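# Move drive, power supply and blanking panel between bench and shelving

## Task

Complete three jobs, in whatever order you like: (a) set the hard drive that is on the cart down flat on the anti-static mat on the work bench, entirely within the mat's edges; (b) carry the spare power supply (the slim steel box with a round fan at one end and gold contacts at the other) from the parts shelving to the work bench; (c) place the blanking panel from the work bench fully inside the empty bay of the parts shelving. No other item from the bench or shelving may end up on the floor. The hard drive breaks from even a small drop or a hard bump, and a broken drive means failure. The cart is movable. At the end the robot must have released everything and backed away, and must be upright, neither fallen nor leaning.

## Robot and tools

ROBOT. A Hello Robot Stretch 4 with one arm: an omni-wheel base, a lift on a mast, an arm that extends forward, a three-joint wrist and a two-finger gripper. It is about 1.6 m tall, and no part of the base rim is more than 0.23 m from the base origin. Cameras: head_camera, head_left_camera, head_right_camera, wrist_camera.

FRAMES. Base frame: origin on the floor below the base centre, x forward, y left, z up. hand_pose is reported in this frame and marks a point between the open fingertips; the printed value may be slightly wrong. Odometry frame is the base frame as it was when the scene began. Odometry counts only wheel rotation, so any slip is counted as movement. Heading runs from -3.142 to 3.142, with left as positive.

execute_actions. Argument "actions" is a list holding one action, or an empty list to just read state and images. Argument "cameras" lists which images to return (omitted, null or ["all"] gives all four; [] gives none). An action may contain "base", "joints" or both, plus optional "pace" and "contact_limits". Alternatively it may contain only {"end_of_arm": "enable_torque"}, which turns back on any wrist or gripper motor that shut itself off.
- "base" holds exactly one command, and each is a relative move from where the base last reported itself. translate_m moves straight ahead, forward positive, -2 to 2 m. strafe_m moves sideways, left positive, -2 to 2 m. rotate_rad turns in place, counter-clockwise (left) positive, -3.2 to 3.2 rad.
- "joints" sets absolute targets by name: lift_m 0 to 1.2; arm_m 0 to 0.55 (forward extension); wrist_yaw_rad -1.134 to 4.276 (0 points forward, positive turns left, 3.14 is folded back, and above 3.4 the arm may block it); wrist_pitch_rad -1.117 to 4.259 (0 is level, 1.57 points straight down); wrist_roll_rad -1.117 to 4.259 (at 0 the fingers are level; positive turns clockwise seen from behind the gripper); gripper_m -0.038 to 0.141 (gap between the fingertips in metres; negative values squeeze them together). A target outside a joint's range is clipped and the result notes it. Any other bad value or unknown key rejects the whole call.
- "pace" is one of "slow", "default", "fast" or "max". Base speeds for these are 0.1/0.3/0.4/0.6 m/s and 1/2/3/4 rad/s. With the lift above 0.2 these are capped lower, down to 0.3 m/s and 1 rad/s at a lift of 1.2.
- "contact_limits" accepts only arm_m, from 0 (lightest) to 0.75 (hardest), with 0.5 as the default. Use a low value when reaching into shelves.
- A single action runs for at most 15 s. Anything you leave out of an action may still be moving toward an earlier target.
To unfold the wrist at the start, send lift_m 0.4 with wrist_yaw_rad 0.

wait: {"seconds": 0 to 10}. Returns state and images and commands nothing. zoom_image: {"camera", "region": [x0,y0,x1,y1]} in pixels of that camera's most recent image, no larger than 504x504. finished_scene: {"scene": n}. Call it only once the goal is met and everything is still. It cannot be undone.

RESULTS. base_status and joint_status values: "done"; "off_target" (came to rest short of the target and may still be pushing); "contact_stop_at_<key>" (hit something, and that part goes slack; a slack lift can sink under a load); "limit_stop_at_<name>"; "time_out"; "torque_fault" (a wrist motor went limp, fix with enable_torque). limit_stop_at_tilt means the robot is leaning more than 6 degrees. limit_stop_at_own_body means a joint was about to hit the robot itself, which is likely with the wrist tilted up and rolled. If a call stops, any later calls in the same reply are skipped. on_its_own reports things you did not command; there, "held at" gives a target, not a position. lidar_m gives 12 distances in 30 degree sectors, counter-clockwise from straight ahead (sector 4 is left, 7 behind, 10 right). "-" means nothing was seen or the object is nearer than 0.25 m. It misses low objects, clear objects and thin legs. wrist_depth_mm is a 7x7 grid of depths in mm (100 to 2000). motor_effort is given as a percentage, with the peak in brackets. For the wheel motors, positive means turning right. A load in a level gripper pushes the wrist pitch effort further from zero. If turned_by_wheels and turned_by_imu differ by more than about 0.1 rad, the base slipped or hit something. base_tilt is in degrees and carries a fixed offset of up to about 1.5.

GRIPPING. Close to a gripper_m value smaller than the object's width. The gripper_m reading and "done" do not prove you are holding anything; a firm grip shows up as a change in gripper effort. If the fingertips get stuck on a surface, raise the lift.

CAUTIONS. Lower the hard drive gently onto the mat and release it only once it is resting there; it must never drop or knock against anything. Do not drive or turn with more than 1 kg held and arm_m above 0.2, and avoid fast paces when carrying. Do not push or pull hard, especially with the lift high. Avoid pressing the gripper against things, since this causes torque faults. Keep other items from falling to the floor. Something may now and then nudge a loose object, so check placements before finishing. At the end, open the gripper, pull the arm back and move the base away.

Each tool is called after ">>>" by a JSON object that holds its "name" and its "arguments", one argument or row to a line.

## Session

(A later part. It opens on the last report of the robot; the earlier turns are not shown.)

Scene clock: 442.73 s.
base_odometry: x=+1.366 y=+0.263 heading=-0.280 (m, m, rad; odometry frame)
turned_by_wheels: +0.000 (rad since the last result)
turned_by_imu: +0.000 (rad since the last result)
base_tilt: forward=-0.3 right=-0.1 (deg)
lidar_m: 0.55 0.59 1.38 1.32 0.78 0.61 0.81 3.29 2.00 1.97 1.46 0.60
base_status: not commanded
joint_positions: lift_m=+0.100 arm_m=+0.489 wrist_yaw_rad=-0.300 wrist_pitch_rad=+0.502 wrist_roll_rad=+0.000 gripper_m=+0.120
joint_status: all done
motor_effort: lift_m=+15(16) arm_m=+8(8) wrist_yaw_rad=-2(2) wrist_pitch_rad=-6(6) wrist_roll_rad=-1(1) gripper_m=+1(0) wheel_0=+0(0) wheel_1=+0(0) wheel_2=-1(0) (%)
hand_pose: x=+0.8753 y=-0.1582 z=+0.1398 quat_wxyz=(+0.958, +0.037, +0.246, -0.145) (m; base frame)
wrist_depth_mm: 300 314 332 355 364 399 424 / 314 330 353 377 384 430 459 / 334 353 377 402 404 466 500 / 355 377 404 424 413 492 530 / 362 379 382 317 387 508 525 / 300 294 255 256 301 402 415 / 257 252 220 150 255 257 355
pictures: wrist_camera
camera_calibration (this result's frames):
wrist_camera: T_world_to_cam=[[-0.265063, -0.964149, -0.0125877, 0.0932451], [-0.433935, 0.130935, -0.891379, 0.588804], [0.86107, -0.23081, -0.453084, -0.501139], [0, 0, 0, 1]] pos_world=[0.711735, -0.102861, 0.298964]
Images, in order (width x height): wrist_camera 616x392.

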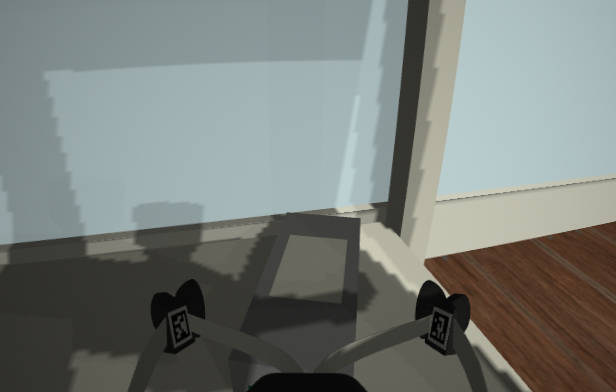

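Between fingers. Grip.

>>> {"name": "execute_actions", "arguments": {
  "actions": [
    {"joints":{"gripper_m":0.01},"pace":"slow"}
  ],
  "cameras": []
}}

>>> {"name": "execute_actions", "arguments": {
  "actions": [
    {"joints":{"lift_m":0.15},"pace":"slow"}
  ],
  "cameras": []
}}

>>> {"name": "execute_actions", "arguments": {
  "actions": [
    {"joints":{"arm_m":0.0}}
  ],
  "cameras": ["wrist_camera","head_camera"]
}}

Scene clock: 457.03 s.
base_odometry: x=+1.366 y=+0.263 heading=-0.280 (m, m, rad; odometry frame)
turned_by_wheels: +0.000 (rad since the last result)
turned_by_imu: -0.001 (rad since the last result)
base_tilt: forward=-0.3 right=-0.2 (deg)
lidar_m: 0.55 0.60 1.36 1.32 0.80 0.58 0.78 3.24 1.99 1.95 1.48 0.57
base_status: not commanded
joint_positions: lift_m=+0.100 arm_m=+0.489 wrist_yaw_rad=-0.300 wrist_pitch_rad=+0.502 wrist_roll_rad=+0.000 gripper_m=+0.010
joint_status: all done
motor_effort: lift_m=+15(15) arm_m=+8(8) wrist_yaw_rad=-2(3) wrist_pitch_rad=-6(6) wrist_roll_rad=-1(1) gripper_m=-6(4) wheel_0=+0(0) wheel_1=+0(0) wheel_2=-1(1) (%)
hand_pose: x=+0.8753 y=-0.1582 z=+0.1398 quat_wxyz=(+0.958, +0.037, +0.246, -0.145) (m; base frame)
wrist_depth_mm: 300 314 334 353 362 399 427 / 314 330 353 375 384 430 459 / 334 353 377 402 404 462 496 / 355 375 404 427 413 496 530 / 362 379 384 319 389 508 521 / 300 306 307 207 312 415 418 / 257 260 179 187 179 268 355
pictures: none
No camera images: the call's "cameras" was empty. Leave "cameras" out to get every camera's image.

Scene clock: 458.33 s.
base_odometry: x=+1.366 y=+0.263 heading=-0.280 (m, m, rad; odometry frame)
turned_by_wheels: +0.000 (rad since the last result)
turned_by_imu: +0.000 (rad since the last result)
base_tilt: forward=-0.4 right=-0.1 (deg)
lidar_m: 0.56 0.60 1.37 1.33 0.79 0.61 0.79 3.29 2.01 1.95 1.49 0.57
base_status: not commanded
joint_positions: lift_m=+0.150 arm_m=+0.489 wrist_yaw_rad=-0.300 wrist_pitch_rad=+0.502 wrist_roll_rad=+0.000 gripper_m=+0.010
joint_status: all done
motor_effort: lift_m=+24(25) arm_m=+8(8) wrist_yaw_rad=-4(3) wrist_pitch_rad=-6(6) wrist_roll_rad=-1(1) gripper_m=-7(7) wheel_0=+0(0) wheel_1=+0(0) wheel_2=-1(1) (%)
hand_pose: x=+0.8753 y=-0.1582 z=+0.1890 quat_wxyz=(+0.958, +0.037, +0.246, -0.145) (m; base frame)
wrist_depth_mm: 300 314 334 353 362 399 424 / 314 330 353 377 384 430 455 / 334 353 377 402 404 466 500 / 355 377 404 433 418 508 544 / 379 402 427 445 445 535 574 / 366 373 377 207 382 488 484 / 314 319 179 186 179 404 415
pictures: none
No camera images: the call's "cameras" was empty. Leave "cameras" out to get every camera's image.

Scene clock: 460.83 s.
base_odometry: x=+1.366 y=+0.263 heading=-0.280 (m, m, rad; odometry frame)
turned_by_wheels: +0.000 (rad since the last result)
turned_by_imu: +0.000 (rad since the last result)
base_tilt: forward=-0.3 right=-0.2 (deg)
lidar_m: 0.55 0.58 1.35 1.34 0.81 0.59 0.79 3.26 2.00 1.94 1.44 0.60
base_status: not commanded
joint_positions: lift_m=+0.150 arm_m=+0.002 wrist_yaw_rad=-0.300 wrist_pitch_rad=+0.502 wrist_roll_rad=+0.000 gripper_m=+0.010
joint_status: all done
motor_effort: lift_m=+24(24) arm_m=-8(10) wrist_yaw_rad=-2(3) wrist_pitch_rad=-6(6) wrist_roll_rad=-1(1) gripper_m=-9(6) wheel_0=+0(0) wheel_1=+0(0) wheel_2=-1(1) (%)
hand_pose: x=+0.3889 y=-0.1583 z=+0.1890 quat_wxyz=(+0.958, +0.037, +0.246, -0.145) (m; base frame)
wrist_depth_mm: 691 723 768 809 392 917 991 / 723 759 809 854 878 991 1060 / 759 798 831 917 459 1025 1118 / 609 580 621 661 715 809 820 / 439 452 477 496 559 615 609 / 427 452 469 207 492 492 488 / 407 413 179 187 179 418 418
pictures: head_camera, wrist_camera
camera_calibration (this result's frames):
wrist_camera: T_world_to_cam=[[-0.265381, -0.964061, -0.012586, -0.0349936], [-0.43398, 0.1311, -0.891333, 0.421663], [0.86095, -0.231081, -0.453174, -0.0599885], [0, 0, 0, 1]] pos_world=[0.225354, -0.102878, 0.348217]
Images, in order (width x height): head_camera 420x560, wrist_camera 616x392.

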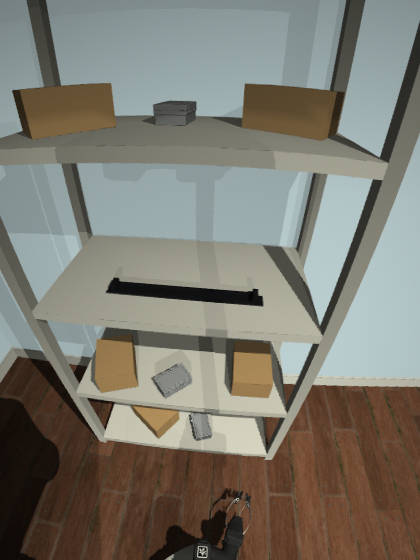

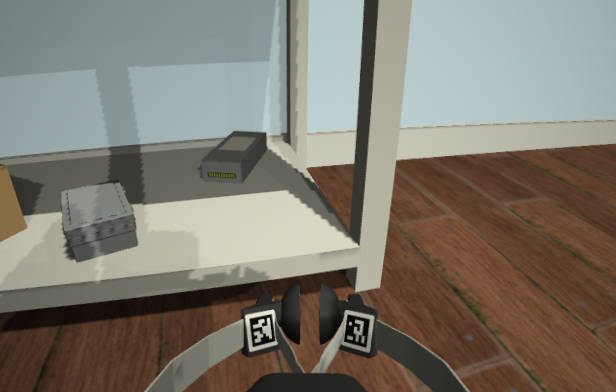

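>>> {"name": "execute_actions", "arguments": {
  "actions": [
    {"joints":{"arm_m":0.47,"gripper_m":0.12}}
  ],
  "cameras": []
}}

>>> {"name": "execute_actions", "arguments": {
  "actions": [
    {"joints":{"lift_m":0.06},"pace":"slow"}
  ],
  "cameras": ["wrist_camera"]
}}

>>> {"name": "execute_actions", "arguments": {
  "actions": [
    {"joints":{"gripper_m":0.01},"pace":"slow"}
  ],
  "cameras": ["wrist_camera"]
}}

Scene clock: 472.77 s.
base_odometry: x=+1.366 y=+0.263 heading=-0.280 (m, m, rad; odometry frame)
turned_by_wheels: +0.000 (rad since the last result)
turned_by_imu: -0.001 (rad since the last result)
base_tilt: forward=-0.2 right=-0.1 (deg)
lidar_m: 0.55 0.58 1.38 1.32 0.81 0.57 0.77 3.26 2.02 1.93 1.46 0.59
base_status: not commanded
joint_positions: lift_m=+0.150 arm_m=+0.469 wrist_yaw_rad=-0.300 wrist_pitch_rad=+0.502 wrist_roll_rad=+0.000 gripper_m=+0.120
joint_status: all done
motor_effort: lift_m=+24(24) arm_m=+8(8) wrist_yaw_rad=-3(2) wrist_pitch_rad=-5(6) wrist_roll_rad=-1(1) gripper_m=+0(3) wheel_0=+0(0) wheel_1=+0(0) wheel_2=-2(0) (%)
hand_pose: x=+0.8553 y=-0.1582 z=+0.1891 quat_wxyz=(+0.958, +0.037, +0.245, -0.145) (m; base frame)
wrist_depth_mm: 315 330 351 375 373 421 449 / 329 349 370 397 384 452 480 / 351 373 399 424 404 488 521 / 375 399 427 455 445 535 569 / 397 421 445 404 462 554 585 / 368 359 364 325 368 484 484 / 315 309 304 150 312 389 415
pictures: none
No camera images: the call's "cameras" was empty. Leave "cameras" out to get every camera's image.

Scene clock: 474.40 s.
base_odometry: x=+1.366 y=+0.263 heading=-0.280 (m, m, rad; odometry frame)
turned_by_wheels: +0.000 (rad since the last result)
turned_by_imu: +0.000 (rad since the last result)
base_tilt: forward=-0.3 right=-0.2 (deg)
lidar_m: 0.55 0.60 1.37 1.34 0.82 0.59 0.75 3.25 2.00 1.94 1.49 0.58
base_status: not commanded
joint_positions: lift_m=+0.060 arm_m=+0.469 wrist_yaw_rad=-0.300 wrist_pitch_rad=+0.502 wrist_roll_rad=+0.000 gripper_m=+0.120
joint_status: all done
motor_effort: lift_m=+15(24) arm_m=+8(8) wrist_yaw_rad=-1(3) wrist_pitch_rad=-5(5) wrist_roll_rad=-1(1) gripper_m=+0(0) wheel_0=+0(0) wheel_1=+0(0) wheel_2=-1(1) (%)
hand_pose: x=+0.8553 y=-0.1582 z=+0.0998 quat_wxyz=(+0.958, +0.037, +0.245, -0.145) (m; base frame)
wrist_depth_mm: 315 330 351 373 375 421 449 / 330 347 373 397 384 452 484 / 351 370 397 424 404 488 521 / 366 384 407 322 415 512 549 / 306 310 300 248 319 452 452 / 246 241 215 216 246 254 359 / 211 206 205 150 209 210 -
pictures: wrist_camera
camera_calibration (this result's frames):
wrist_camera: T_world_to_cam=[[-0.265037, -0.964156, -0.0125768, 0.0874212], [-0.433776, 0.130869, -0.891466, 0.544403], [0.861158, -0.230816, -0.452913, -0.502131], [0, 0, 0, 1]] pos_world=[0.691733, -0.102858, 0.258994]
Images, in order (width x height): wrist_camera 616x392.

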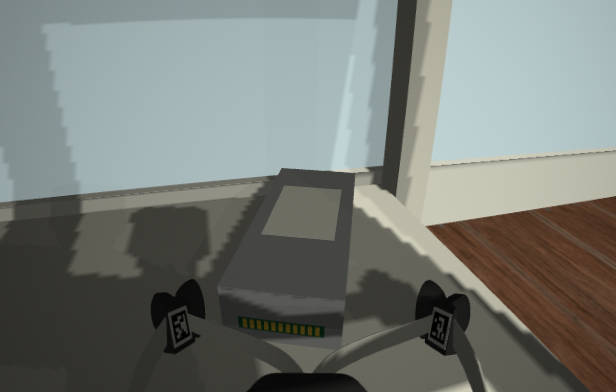

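Scene clock: 478.70 s.
base_odometry: x=+1.366 y=+0.263 heading=-0.280 (m, m, rad; odometry frame)
turned_by_wheels: +0.000 (rad since the last result)
turned_by_imu: +0.000 (rad since the last result)
base_tilt: forward=-0.4 right=-0.1 (deg)
lidar_m: 0.53 0.60 1.38 1.32 0.80 0.60 0.80 3.27 1.99 1.94 1.50 0.60
base_status: not commanded
joint_positions: lift_m=+0.060 arm_m=+0.469 wrist_yaw_rad=-0.300 wrist_pitch_rad=+0.505 wrist_roll_rad=+0.000 gripper_m=+0.011
joint_status: all done
motor_effort: lift_m=+16(17) arm_m=+8(8) wrist_yaw_rad=-1(7) wrist_pitch_rad=-14(14) wrist_roll_rad=-1(2) gripper_m=-24(25) wheel_0=+1(1) wheel_1=+0(0) wheel_2=+0(1) (%)
hand_pose: x=+0.8550 y=-0.1581 z=+0.0989 quat_wxyz=(+0.957, +0.037, +0.247, -0.145) (m; base frame)
wrist_depth_mm: 315 330 351 373 375 421 449 / 330 349 373 397 384 452 484 / 351 373 397 427 404 488 521 / 366 382 402 310 407 517 549 / 300 304 309 234 298 445 445 / 241 246 202 199 199 250 355 / 208 167 201 208 202 168 -
pictures: wrist_camera
camera_calibration (this result's frames):
wrist_camera: T_world_to_cam=[[-0.264953, -0.964178, -0.0127137, 0.0874217], [-0.436378, 0.131652, -0.89008, 0.545667], [0.859869, -0.230281, -0.455628, -0.500792], [0, 0, 0, 1]] pos_world=[0.691895, -0.102871, 0.258624]
Images, in order (width x height): wrist_camera 616x392.

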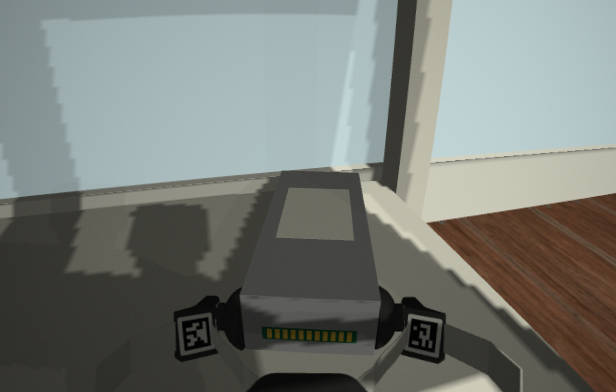

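>>> {"name": "execute_actions", "arguments": {
  "actions": [
    {"joints":{"gripper_m":0.11,"lift_m":0.066}}
  ],
  "cameras": []
}}

>>> {"name": "execute_actions", "arguments": {
  "actions": [
    {"joints":{"arm_m":0.53},"pace":"slow"}
  ],
  "cameras": []
}}

>>> {"name": "execute_actions", "arguments": {
  "actions": [
    {"joints":{"gripper_m":0.0},"pace":"slow"}
  ],
  "cameras": ["wrist_camera"]
}}

>>> {"name": "execute_actions", "arguments": {
  "actions": [
    {"joints":{"lift_m":0.12},"pace":"slow"}
  ],
  "cameras": ["wrist_camera"]
}}

Scene clock: 491.57 s.
base_odometry: x=+1.366 y=+0.263 heading=-0.280 (m, m, rad; odometry frame)
turned_by_wheels: +0.000 (rad since the last result)
turned_by_imu: -0.001 (rad since the last result)
base_tilt: forward=-0.3 right=-0.1 (deg)
lidar_m: 0.57 0.60 1.38 1.31 0.80 0.58 0.81 3.26 1.98 1.96 1.46 0.57
base_status: not commanded
joint_positions: lift_m=+0.066 arm_m=+0.469 wrist_yaw_rad=-0.300 wrist_pitch_rad=+0.503 wrist_roll_rad=+0.000 gripper_m=+0.110
joint_status: all done
motor_effort: lift_m=+24(26) arm_m=+7(7) wrist_yaw_rad=+1(2) wrist_pitch_rad=-7(20) wrist_roll_rad=-1(1) gripper_m=+0(25) wheel_0=+1(1) wheel_1=+0(0) wheel_2=+0(0) (%)
hand_pose: x=+0.8552 y=-0.1583 z=+0.1049 quat_wxyz=(+0.958, +0.037, +0.246, -0.145) (m; base frame)
wrist_depth_mm: 317 330 353 373 373 421 449 / 330 349 373 394 384 452 480 / 351 373 397 424 404 488 521 / 368 389 404 334 413 512 549 / 314 319 322 256 327 462 462 / 253 255 219 217 215 263 366 / 216 213 211 185 212 216 314
pictures: none
No camera images: the call's "cameras" was empty. Leave "cameras" out to get every camera's image.

Scene clock: 493.40 s.
base_odometry: x=+1.366 y=+0.263 heading=-0.280 (m, m, rad; odometry frame)
turned_by_wheels: +0.000 (rad since the last result)
turned_by_imu: +0.000 (rad since the last result)
base_tilt: forward=-0.3 right=-0.1 (deg)
lidar_m: 0.56 0.61 1.36 1.32 0.80 0.60 0.80 3.25 1.99 1.93 1.49 0.60
base_status: not commanded
joint_positions: lift_m=+0.066 arm_m=+0.529 wrist_yaw_rad=-0.301 wrist_pitch_rad=+0.502 wrist_roll_rad=+0.000 gripper_m=+0.110
joint_status: all done
motor_effort: lift_m=+24(24) arm_m=+8(10) wrist_yaw_rad=+1(2) wrist_pitch_rad=-7(7) wrist_roll_rad=-1(1) gripper_m=-2(1) wheel_0=+1(1) wheel_1=+0(0) wheel_2=+0(0) (%)
hand_pose: x=+0.9150 y=-0.1584 z=+0.1049 quat_wxyz=(+0.958, +0.037, +0.246, -0.145) (m; base frame)
wrist_depth_mm: 267 279 297 317 334 296 379 / 281 296 315 336 353 377 410 / 298 315 336 357 377 415 445 / 317 338 355 375 382 439 469 / 314 319 322 267 283 445 459 / 252 255 242 207 207 262 366 / 216 213 211 161 172 216 231
pictures: none
No camera images: the call's "cameras" was empty. Leave "cameras" out to get every camera's image.

Scene clock: 497.57 s.
base_odometry: x=+1.366 y=+0.263 heading=-0.281 (m, m, rad; odometry frame)
turned_by_wheels: +0.000 (rad since the last result)
turned_by_imu: -0.001 (rad since the last result)
base_tilt: forward=-0.2 right=-0.3 (deg)
lidar_m: 0.55 0.58 1.35 1.32 0.81 0.60 0.80 3.25 2.01 1.94 1.49 0.59
base_status: not commanded
joint_positions: lift_m=+0.066 arm_m=+0.529 wrist_yaw_rad=-0.300 wrist_pitch_rad=+0.509 wrist_roll_rad=+0.001 gripper_m=+0.001
joint_status: all done
on_its_own: wrist_pitch_rad is at rest, and its effort (-25) is outside its rest range (-23 to +23)
motor_effort: lift_m=+24(24) arm_m=+8(8) wrist_yaw_rad=-2(6) wrist_pitch_rad=-25(24) wrist_roll_rad=-2(2) gripper_m=-27(30) wheel_0=-1(1) wheel_1=-1(2) wheel_2=-2(2) (%)
hand_pose: x=+0.9144 y=-0.1580 z=+0.1034 quat_wxyz=(+0.957, +0.038, +0.249, -0.145) (m; base frame)
wrist_depth_mm: 267 279 297 315 332 296 382 / 281 296 317 338 353 377 410 / 298 317 338 359 377 415 445 / 319 336 355 373 389 439 473 / 306 309 310 241 303 449 445 / 246 249 193 192 198 254 357 / 211 163 170 161 172 160 -
pictures: wrist_camera
camera_calibration (this result's frames):
wrist_camera: T_world_to_cam=[[-0.265695, -0.96397, -0.0129886, 0.10397], [-0.439378, 0.133074, -0.888391, 0.578319], [0.85811, -0.230334, -0.458904, -0.547903], [0, 0, 0, 1]] pos_world=[0.751886, -0.102936, 0.263688]
Images, in order (width x height): wrist_camera 616x392.

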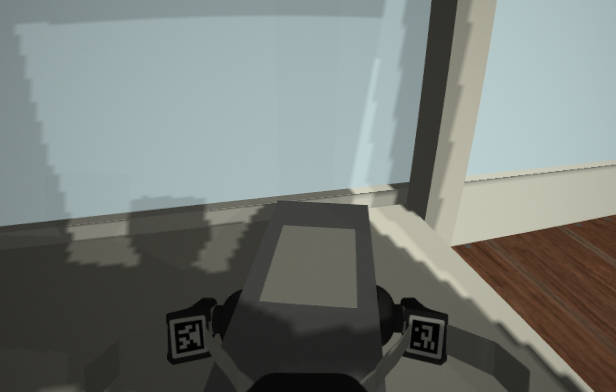

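Scene clock: 498.90 s.
base_odometry: x=+1.366 y=+0.263 heading=-0.281 (m, m, rad; odometry frame)
turned_by_wheels: +0.000 (rad since the last result)
turned_by_imu: +0.000 (rad since the last result)
base_tilt: forward=-0.3 right=-0.1 (deg)
lidar_m: 0.56 0.61 1.38 1.33 0.80 0.60 0.80 3.26 2.01 1.94 1.49 0.57
base_status: not commanded
joint_positions: lift_m=+0.119 arm_m=+0.529 wrist_yaw_rad=-0.300 wrist_pitch_rad=+0.511 wrist_roll_rad=+0.000 gripper_m=+0.001
joint_status: all done
on_its_own: wrist_pitch_rad is at rest, and its effort (-31) is outside its rest range (-23 to +23)
motor_effort: lift_m=+28(27) arm_m=+7(7) wrist_yaw_rad=-1(2) wrist_pitch_rad=-31(31) wrist_roll_rad=-1(2) gripper_m=-24(28) wheel_0=-1(1) wheel_1=-1(1) wheel_2=-1(2) (%)
hand_pose: x=+0.9141 y=-0.1580 z=+0.1565 quat_wxyz=(+0.957, +0.038, +0.250, -0.145) (m; base frame)
wrist_depth_mm: 267 279 298 315 334 296 379 / 281 296 315 336 355 375 407 / 298 317 338 362 377 415 445 / 319 338 364 377 402 452 484 / 340 359 379 244 382 480 508 / 315 322 193 192 198 433 430 / 272 163 169 160 170 160 368
pictures: wrist_camera
camera_calibration (this result's frames):
wrist_camera: T_world_to_cam=[[-0.265651, -0.963982, -0.0129341, 0.104621], [-0.441252, 0.133505, -0.887397, 0.627055], [0.857162, -0.230031, -0.460825, -0.522011], [0, 0, 0, 1]] pos_world=[0.75193, -0.102941, 0.317245]
Images, in order (width x height): wrist_camera 616x392.

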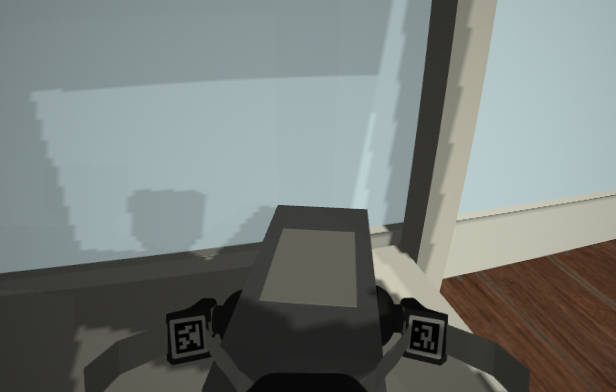

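>>> {"name": "execute_actions", "arguments": {
  "actions": [
    {"joints":{"arm_m":0.0},"pace":"slow"}
  ],
  "cameras": []
}}

>>> {"name": "execute_actions", "arguments": {
  "actions": [
    {"base":{"strafe_m":-0.2},"joints":{"wrist_yaw_rad":0,"wrist_pitch_rad":0.3}}
  ],
  "cameras": []
}}

>>> {"name": "execute_actions", "arguments": {
  "actions": [
    {"base":{"rotate_rad":-2.99},"pace":"slow"}
  ],
  "cameras": []
}}

>>> {"name": "execute_actions", "arguments": {
  "actions": [
    {"base":{"translate_m":2.0},"joints":{"lift_m":1.0}}
  ],
  "cameras": ["head_camera","wrist_camera"]
}}

Scene clock: 517.53 s.
base_odometry: x=+1.366 y=+0.263 heading=-0.280 (m, m, rad; odometry frame)
turned_by_wheels: +0.000 (rad since the last result)
turned_by_imu: -0.001 (rad since the last result)
base_tilt: forward=-0.4 right=+0.0 (deg)
lidar_m: 0.56 0.60 1.36 1.33 0.79 0.60 0.79 3.29 2.01 1.95 1.50 0.49
base_status: not commanded
joint_positions: lift_m=+0.119 arm_m=+0.002 wrist_yaw_rad=-0.300 wrist_pitch_rad=+0.511 wrist_roll_rad=+0.000 gripper_m=+0.001
joint_status: all done
on_its_own: wrist_pitch_rad is at rest, and its effort (-31) is outside its rest range (-23 to +23)
motor_effort: lift_m=+27(27) arm_m=-8(9) wrist_yaw_rad=-3(1) wrist_pitch_rad=-31(31) wrist_roll_rad=-1(2) gripper_m=-31(26) wheel_0=-1(0) wheel_1=-1(1) wheel_2=-1(1) (%)
hand_pose: x=+0.3877 y=-0.1579 z=+0.1565 quat_wxyz=(+0.957, +0.038, +0.250, -0.145) (m; base frame)
wrist_depth_mm: 691 723 768 809 392 931 991 / 723 768 820 866 891 991 1042 / 741 750 750 866 462 1008 1042 / 466 473 530 530 627 715 715 / 402 424 452 243 512 544 544 / 424 433 193 191 198 439 436 / 366 162 169 160 170 160 375
pictures: none
No camera images: the call's "cameras" was empty. Leave "cameras" out to get every camera's image.

Scene clock: 519.47 s.
base_odometry: x=+1.311 y=+0.071 heading=-0.280 (m, m, rad; odometry frame)
turned_by_wheels: +0.000 (rad since the last result)
turned_by_imu: +0.001 (rad since the last result)
base_tilt: forward=-0.3 right=-0.2 (deg)
lidar_m: 0.49 0.59 0.85 1.53 0.80 0.69 3.80 2.99 1.81 1.73 1.47 1.10
base_status: done
joint_positions: lift_m=+0.119 arm_m=+0.002 wrist_yaw_rad=+0.000 wrist_pitch_rad=+0.312 wrist_roll_rad=+0.000 gripper_m=+0.001
joint_status: all done
on_its_own: wrist_pitch_rad is at rest, and its effort (-33) is outside its rest range (-23 to +23)
motor_effort: lift_m=+26(27) arm_m=-8(8) wrist_yaw_rad=-1(17) wrist_pitch_rad=-33(47) wrist_roll_rad=-1(2) gripper_m=-28(28) wheel_0=-2(9) wheel_1=+1(9) wheel_2=-1(2) (%)
hand_pose: x=+0.4476 y=-0.0875 z=+0.2092 quat_wxyz=(+0.988, +0.000, +0.155, +0.000) (m; base frame)
wrist_depth_mm: 788 778 778 759 759 750 750 / 820 809 798 788 788 778 768 / 854 842 831 820 820 820 809 / 854 854 866 362 854 842 842 / 517 569 615 244 759 809 809 / 436 445 194 192 198 597 591 / 459 162 169 160 170 160 480
pictures: none
No camera images: the call's "cameras" was empty. Leave "cameras" out to get every camera's image.

Scene clock: 523.73 s.
base_odometry: x=+1.311 y=+0.071 heading=+3.013 (m, m, rad; odometry frame)
turned_by_wheels: -2.990 (rad since the last result)
turned_by_imu: -2.966 (rad since the last result)
base_tilt: forward=-0.3 right=-0.2 (deg)
lidar_m: 0.51 2.64 1.75 2.13 1.29 0.57 0.56 0.63 1.53 1.39 0.69 0.67
base_status: done
joint_positions: lift_m=+0.119 arm_m=+0.002 wrist_yaw_rad=+0.000 wrist_pitch_rad=+0.312 wrist_roll_rad=+0.000 gripper_m=+0.001
joint_status: not commanded
on_its_own: wrist_pitch_rad is at rest, and its effort (-33) is outside its rest range (-23 to +23)
motor_effort: lift_m=+26(26) arm_m=-7(7) wrist_yaw_rad=+0(3) wrist_pitch_rad=-33(33) wrist_roll_rad=-1(0) gripper_m=-28(29) wheel_0=+0(4) wheel_1=+2(1) wheel_2=+0(5) (%)
hand_pose: x=+0.4476 y=-0.0874 z=+0.2092 quat_wxyz=(+0.988, +0.000, +0.155, +0.000) (m; base frame)
wrist_depth_mm: - - - - - 1182 691 / - - - - - 1160 676 / - - - - - 1138 661 / 1205 1205 1255 1255 1255 1042 654 / 768 778 809 244 768 809 640 / 569 580 193 192 198 591 585 / 462 162 169 160 170 160 477
pictures: none
No camera images: the call's "cameras" was empty. Leave "cameras" out to get every camera's image.

Scene clock: 531.87 s.
base_odometry: x=-0.672 y=+0.327 heading=+3.013 (m, m, rad; odometry frame)
turned_by_wheels: +0.000 (rad since the last result)
turned_by_imu: +0.007 (rad since the last result)
base_tilt: forward=-0.3 right=-0.2 (deg)
lidar_m: 0.48 1.85 1.75 1.76 1.94 3.02 2.72 0.91 0.80 1.93 1.07 0.88
base_status: done
joint_positions: lift_m=+0.999 arm_m=+0.002 wrist_yaw_rad=+0.000 wrist_pitch_rad=+0.312 wrist_roll_rad=+0.000 gripper_m=+0.001
joint_status: all done
on_its_own: wrist_pitch_rad is at rest, and its effort (-33) is outside its rest range (-23 to +23)
motor_effort: lift_m=+27(27) arm_m=-7(7) wrist_yaw_rad=+0(2) wrist_pitch_rad=-33(35) wrist_roll_rad=+0(1) gripper_m=-26(28) wheel_0=+0(6) wheel_1=+0(6) wheel_2=+2(7) (%)
hand_pose: x=+0.4476 y=-0.0874 z=+1.0892 quat_wxyz=(+0.988, +0.000, +0.155, +0.000) (m; base frame)
wrist_depth_mm: 1576 1499 1430 1397 1336 1281 1229 / 1661 1576 1499 1430 1366 1308 1255 / 1756 1661 1537 1537 1397 1366 1308 / 1808 1708 1618 1138 1138 1182 1160 / 1921 1808 1708 244 732 732 732 / 1983 1863 193 192 198 1499 1464 / 1708 163 169 160 170 160 1499
pictures: head_camera, wrist_camera
camera_calibration (this result's frames):
wrist_camera: T_world_to_cam=[[0.0335058, -0.99942, -0.00613521, -0.0836371], [-0.27631, -0.00336363, -0.961063, 1.23385], [0.960484, 0.0338964, -0.276263, 0.0996595], [0, 0, 0, 1]] pos_world=[0.248006, -0.0828164, 1.21283]
Images, in order (width x height): head_camera 420x560, wrist_camera 616x392.

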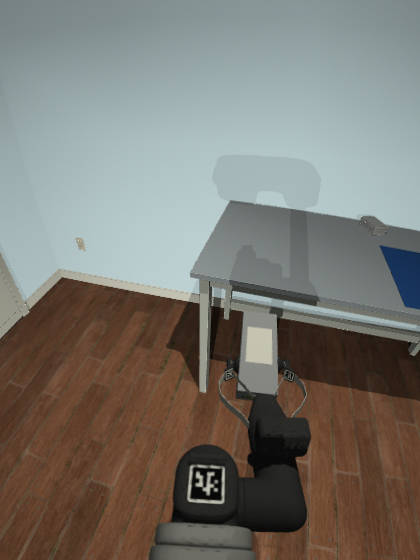

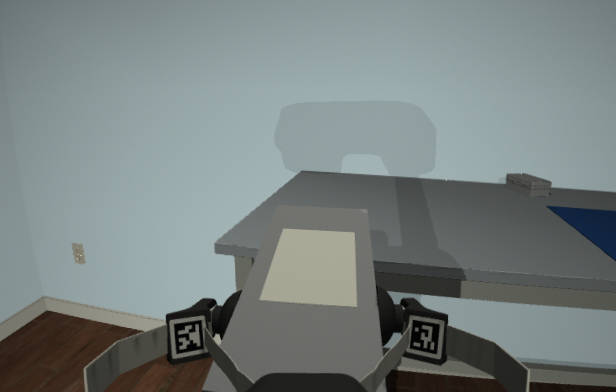

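>>> {"name": "execute_actions", "arguments": {
  "actions": [
    {"base":{"rotate_rad":-0.25},"pace":"slow"}
  ],
  "cameras": []
}}

>>> {"name": "execute_actions", "arguments": {
  "actions": [
    {"base":{"translate_m":0.52}}
  ],
  "cameras": []
}}

>>> {"name": "execute_actions", "arguments": {
  "actions": [
    {"joints":{"arm_m":0.3,"wrist_pitch_rad":0.51},"pace":"slow"}
  ],
  "cameras": ["head_camera","head_right_camera"]
}}

Scene clock: 545.87 s.
base_odometry: x=-0.672 y=+0.327 heading=+2.763 (m, m, rad; odometry frame)
turned_by_wheels: -0.250 (rad since the last result)
turned_by_imu: -0.248 (rad since the last result)
base_tilt: forward=-0.3 right=-0.2 (deg)
lidar_m: 0.50 0.91 1.84 1.75 1.81 1.88 2.58 1.13 0.80 0.98 1.31 0.96
base_status: done
joint_positions: lift_m=+0.999 arm_m=+0.002 wrist_yaw_rad=+0.000 wrist_pitch_rad=+0.312 wrist_roll_rad=+0.000 gripper_m=+0.001
joint_status: not commanded
on_its_own: wrist_pitch_rad is at rest, and its effort (-33) is outside its rest range (-23 to +23)
motor_effort: lift_m=+27(27) arm_m=-7(8) wrist_yaw_rad=+0(4) wrist_pitch_rad=-33(33) wrist_roll_rad=-1(0) gripper_m=-31(27) wheel_0=+0(4) wheel_1=+1(1) wheel_2=+1(5) (%)
hand_pose: x=+0.4476 y=-0.0875 z=+1.0892 quat_wxyz=(+0.988, +0.000, +0.155, +0.000) (m; base frame)
wrist_depth_mm: 1336 1336 1336 1397 1397 1430 1430 / 1366 1366 1397 1430 1430 1464 1464 / 1430 1430 1464 1464 1499 1537 1537 / 1464 1464 1098 1118 1160 1138 1160 / 1576 768 778 244 741 788 798 / 1618 1618 193 192 198 1756 1756 / 1661 162 169 160 170 160 1756
pictures: none
No camera images: the call's "cameras" was empty. Leave "cameras" out to get every camera's image.

Scene clock: 549.17 s.
base_odometry: x=-1.156 y=+0.520 heading=+2.763 (m, m, rad; odometry frame)
turned_by_wheels: +0.000 (rad since the last result)
turned_by_imu: +0.001 (rad since the last result)
base_tilt: forward=-0.2 right=-0.1 (deg)
lidar_m: 0.36 0.38 1.59 1.76 1.84 2.30 3.18 1.10 1.14 1.90 0.58 0.40
base_status: done
joint_positions: lift_m=+0.999 arm_m=+0.002 wrist_yaw_rad=+0.000 wrist_pitch_rad=+0.312 wrist_roll_rad=+0.000 gripper_m=+0.001
joint_status: not commanded
on_its_own: wrist_pitch_rad is at rest, and its effort (-33) is outside its rest range (-23 to +23)
motor_effort: lift_m=+27(27) arm_m=-7(7) wrist_yaw_rad=-1(1) wrist_pitch_rad=-33(33) wrist_roll_rad=-1(1) gripper_m=-27(28) wheel_0=-1(5) wheel_1=+0(3) wheel_2=-1(7) (%)
hand_pose: x=+0.4476 y=-0.0874 z=+1.0892 quat_wxyz=(+0.988, +0.000, +0.155, +0.000) (m; base frame)
wrist_depth_mm: 854 866 878 891 904 917 931 / 891 904 917 931 946 946 960 / 917 931 960 976 991 991 991 / 960 976 991 991 1008 1025 1042 / 1008 707 715 244 683 732 723 / 508 521 193 192 198 535 525 / 418 162 169 160 169 161 430
pictures: none
No camera images: the call's "cameras" was empty. Leave "cameras" out to get every camera's image.

Scene clock: 553.43 s.
base_odometry: x=-1.156 y=+0.520 heading=+2.763 (m, m, rad; odometry frame)
turned_by_wheels: +0.000 (rad since the last result)
turned_by_imu: +0.000 (rad since the last result)
base_tilt: forward=-0.3 right=-0.1 (deg)
lidar_m: 0.36 0.38 1.60 1.77 1.84 2.31 3.22 1.08 1.12 1.89 0.56 0.40
base_status: not commanded
joint_positions: lift_m=+0.999 arm_m=+0.299 wrist_yaw_rad=+0.000 wrist_pitch_rad=+0.521 wrist_roll_rad=+0.000 gripper_m=+0.001
joint_status: all done
on_its_own: wrist_pitch_rad is at rest, and its effort (-31) is outside its rest range (-23 to +23)
motor_effort: lift_m=+27(27) arm_m=+8(7) wrist_yaw_rad=-2(3) wrist_pitch_rad=-31(37) wrist_roll_rad=+0(0) gripper_m=-28(29) wheel_0=-1(1) wheel_1=+0(0) wheel_2=-1(1) (%)
hand_pose: x=+0.7197 y=-0.0874 z=+1.0341 quat_wxyz=(+0.966, +0.000, +0.257, +0.000) (m; base frame)
wrist_depth_mm: 580 591 597 609 615 621 627 / 621 627 640 647 654 661 668 / 668 668 683 699 707 707 715 / 634 591 603 609 609 580 535 / 455 462 466 243 449 469 466 / 368 373 193 192 198 379 377 / 319 162 169 160 170 160 324
pictures: head_camera, head_right_camera
Images, in order (width x height): head_camera 420x560, head_right_camera 420x672.

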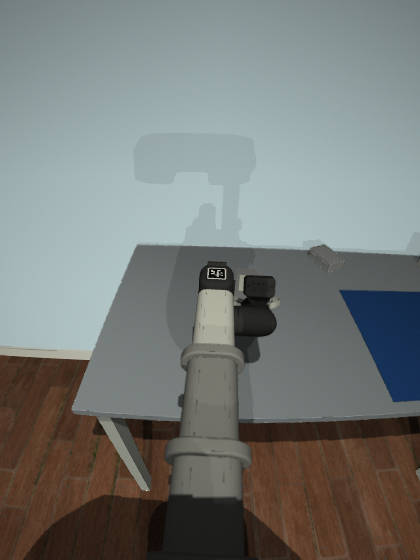

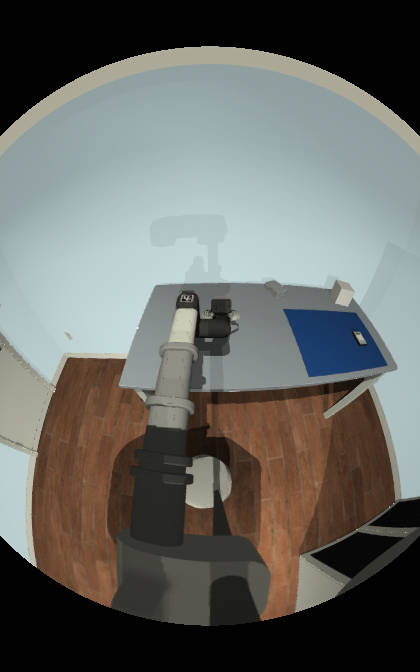

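>>> {"name": "execute_actions", "arguments": {
  "actions": [
    {"joints":{"lift_m":0.915},"pace":"slow"}
  ],
  "cameras": ["wrist_camera"]
}}

Scene clock: 565.87 s.
base_odometry: x=-1.156 y=+0.520 heading=+2.763 (m, m, rad; odometry frame)
turned_by_wheels: +0.000 (rad since the last result)
turned_by_imu: +0.000 (rad since the last result)
base_tilt: forward=-0.3 right=-0.2 (deg)
lidar_m: 0.35 0.39 1.61 1.77 1.81 2.29 3.20 1.07 1.12 1.89 0.57 0.39
base_status: not commanded
joint_positions: lift_m=+0.915 arm_m=+0.299 wrist_yaw_rad=+0.000 wrist_pitch_rad=+0.521 wrist_roll_rad=+0.000 gripper_m=+0.001
joint_status: all done
on_its_own: wrist_pitch_rad is at rest, and its effort (-31) is outside its rest range (-23 to +23)
motor_effort: lift_m=+18(26) arm_m=+8(8) wrist_yaw_rad=-2(1) wrist_pitch_rad=-31(31) wrist_roll_rad=+0(1) gripper_m=-28(26) wheel_0=-1(1) wheel_1=+0(0) wheel_2=-1(1) (%)
hand_pose: x=+0.7197 y=-0.0874 z=+0.9498 quat_wxyz=(+0.966, +0.000, +0.257, +0.000) (m; base frame)
wrist_depth_mm: 585 591 597 609 615 615 627 / 621 627 640 647 654 668 668 / 591 591 585 585 591 559 508 / 413 415 418 421 424 427 427 / 317 322 325 244 314 327 327 / 256 262 193 192 197 265 262 / 222 162 169 160 170 160 -
pictures: wrist_camera
camera_calibration (this result's frames):
wrist_camera: T_world_to_cam=[[0.031423, -0.999422, -0.012943, -0.0856667], [-0.469852, -0.00334081, -0.882739, 1.23999], [0.882185, 0.0338196, -0.469686, 0.0398518], [0, 0, 0, 1]] pos_world=[0.550148, -0.0828224, 1.1122]
Images, in order (width x height): wrist_camera 616x392.

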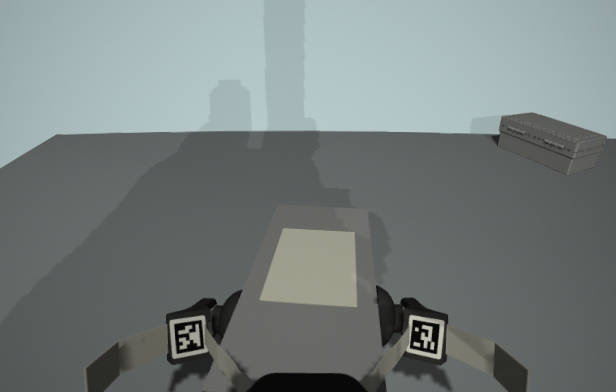

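>>> {"name": "execute_actions", "arguments": {
  "actions": [
    {"joints":{"lift_m":0.9},"pace":"slow"}
  ],
  "cameras": []
}}

>>> {"name": "execute_actions", "arguments": {
  "actions": [
    {"joints":{"gripper_m":0.12},"pace":"slow"}
  ],
  "cameras": []
}}

>>> {"name": "execute_actions", "arguments": {
  "actions": [
    {"joints":{"lift_m":1.05}}
  ],
  "cameras": []
}}

>>> {"name": "execute_actions", "arguments": {
  "actions": [
    {"base":{"translate_m":-0.4},"joints":{"arm_m":0},"pace":"fast"}
  ],
  "cameras": ["head_right_camera"]
}}

Scene clock: 576.13 s.
base_odometry: x=-1.156 y=+0.520 heading=+2.763 (m, m, rad; odometry frame)
turned_by_wheels: +0.000 (rad since the last result)
turned_by_imu: +0.000 (rad since the last result)
base_tilt: forward=-0.3 right=-0.2 (deg)
lidar_m: 0.36 0.37 1.58 1.76 1.85 2.32 3.23 1.09 1.09 1.89 0.55 0.41
base_status: not commanded
joint_positions: lift_m=+0.900 arm_m=+0.299 wrist_yaw_rad=+0.000 wrist_pitch_rad=+0.518 wrist_roll_rad=+0.000 gripper_m=+0.001
joint_status: all done
motor_effort: lift_m=+17(18) arm_m=+8(8) wrist_yaw_rad=-1(2) wrist_pitch_rad=-23(31) wrist_roll_rad=+0(0) gripper_m=-27(27) wheel_0=-1(1) wheel_1=+0(0) wheel_2=-1(0) (%)
hand_pose: x=+0.7201 y=-0.0874 z=+0.9355 quat_wxyz=(+0.967, +0.000, +0.256, +0.000) (m; base frame)
wrist_depth_mm: 585 591 603 603 615 621 627 / 615 627 640 647 654 661 661 / 559 554 554 554 559 549 492 / 387 389 392 394 399 399 402 / 296 300 304 236 294 306 306 / 240 243 193 193 197 248 246 / 206 163 170 163 173 160 -
pictures: none
No camera images: the call's "cameras" was empty. Leave "cameras" out to get every camera's image.

Scene clock: 580.73 s.
base_odometry: x=-1.156 y=+0.520 heading=+2.763 (m, m, rad; odometry frame)
turned_by_wheels: +0.000 (rad since the last result)
turned_by_imu: +0.000 (rad since the last result)
base_tilt: forward=-0.4 right=-0.2 (deg)
lidar_m: 0.35 0.36 1.57 1.77 1.87 2.35 3.15 1.07 1.09 1.90 0.59 0.41
base_status: not commanded
joint_positions: lift_m=+0.900 arm_m=+0.299 wrist_yaw_rad=+0.001 wrist_pitch_rad=+0.511 wrist_roll_rad=+0.000 gripper_m=+0.120
joint_status: all done
motor_effort: lift_m=+17(17) arm_m=+8(8) wrist_yaw_rad=+0(1) wrist_pitch_rad=-4(24) wrist_roll_rad=-2(1) gripper_m=+2(30) wheel_0=-1(1) wheel_1=+0(0) wheel_2=-1(1) (%)
hand_pose: x=+0.7211 y=-0.0873 z=+0.9372 quat_wxyz=(+0.967, +0.000, +0.253, +0.000) (m; base frame)
wrist_depth_mm: 585 591 603 603 615 621 621 / 621 627 640 647 661 654 661 / 585 580 574 580 585 549 504 / 399 402 404 364 413 415 415 / 304 307 312 245 301 315 314 / 246 241 213 200 213 252 252 / 211 206 174 150 206 210 -
pictures: none
No camera images: the call's "cameras" was empty. Leave "cameras" out to get every camera's image.

Scene clock: 582.43 s.
base_odometry: x=-1.156 y=+0.520 heading=+2.763 (m, m, rad; odometry frame)
turned_by_wheels: +0.000 (rad since the last result)
turned_by_imu: +0.000 (rad since the last result)
base_tilt: forward=-0.2 right=-0.2 (deg)
lidar_m: 0.37 0.39 1.62 1.78 1.85 2.32 3.17 1.08 1.12 1.89 0.56 0.40
base_status: not commanded
joint_positions: lift_m=+1.050 arm_m=+0.299 wrist_yaw_rad=+0.000 wrist_pitch_rad=+0.512 wrist_roll_rad=+0.000 gripper_m=+0.120
joint_status: all done
motor_effort: lift_m=+24(26) arm_m=+8(8) wrist_yaw_rad=-2(3) wrist_pitch_rad=-4(4) wrist_roll_rad=-2(1) gripper_m=-1(4) wheel_0=-1(1) wheel_1=+0(0) wheel_2=-1(1) (%)
hand_pose: x=+0.7211 y=-0.0873 z=+1.0866 quat_wxyz=(+0.967, +0.000, +0.253, +0.000) (m; base frame)
wrist_depth_mm: 585 591 597 609 615 621 627 / 621 621 634 647 654 661 661 / 661 676 683 699 699 715 715 / 707 707 723 732 741 741 759 / 554 559 569 574 574 580 544 / 442 436 445 462 449 459 459 / 384 375 375 150 382 382 392
pictures: none
No camera images: the call's "cameras" was empty. Leave "cameras" out to get every camera's image.

Scene clock: 585.17 s.
base_odometry: x=-0.784 y=+0.372 heading=+2.763 (m, m, rad; odometry frame)
turned_by_wheels: +0.000 (rad since the last result)
turned_by_imu: -0.001 (rad since the last result)
base_tilt: forward=-0.3 right=-0.2 (deg)
lidar_m: 0.75 0.78 1.87 1.75 1.80 2.00 2.72 1.14 0.85 1.35 1.18 0.81
base_status: done
joint_positions: lift_m=+1.050 arm_m=+0.002 wrist_yaw_rad=+0.000 wrist_pitch_rad=+0.512 wrist_roll_rad=+0.000 gripper_m=+0.120
joint_status: all done
motor_effort: lift_m=+24(24) arm_m=-8(6) wrist_yaw_rad=-1(5) wrist_pitch_rad=-6(6) wrist_roll_rad=-2(1) gripper_m=-2(0) wheel_0=+0(5) wheel_1=+1(4) wheel_2=+1(9) (%)
hand_pose: x=+0.4246 y=-0.0875 z=+1.0865 quat_wxyz=(+0.967, +0.000, +0.253, +0.000) (m; base frame)
wrist_depth_mm: 1182 1205 1229 1255 1255 1281 1281 / 1281 1308 1308 1336 1336 1366 1336 / 1366 1366 1060 1042 1078 1098 1138 / 1499 750 750 750 750 759 759 / 1618 699 699 707 707 715 1576 / 1661 798 1537 1708 1618 1618 1708 / 1430 1397 1397 150 1430 1464 1464
pictures: head_right_camera
Images, in order (width x height): head_right_camera 420x672.

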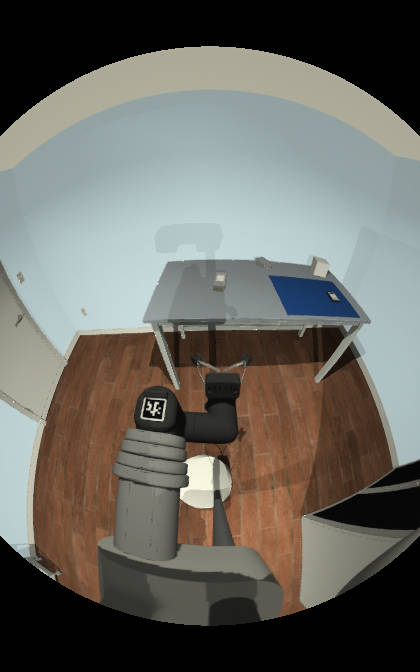

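>>> {"name": "finished_scene", "arguments": {
  "scene": 1
}}

The scene is finished: the task was done.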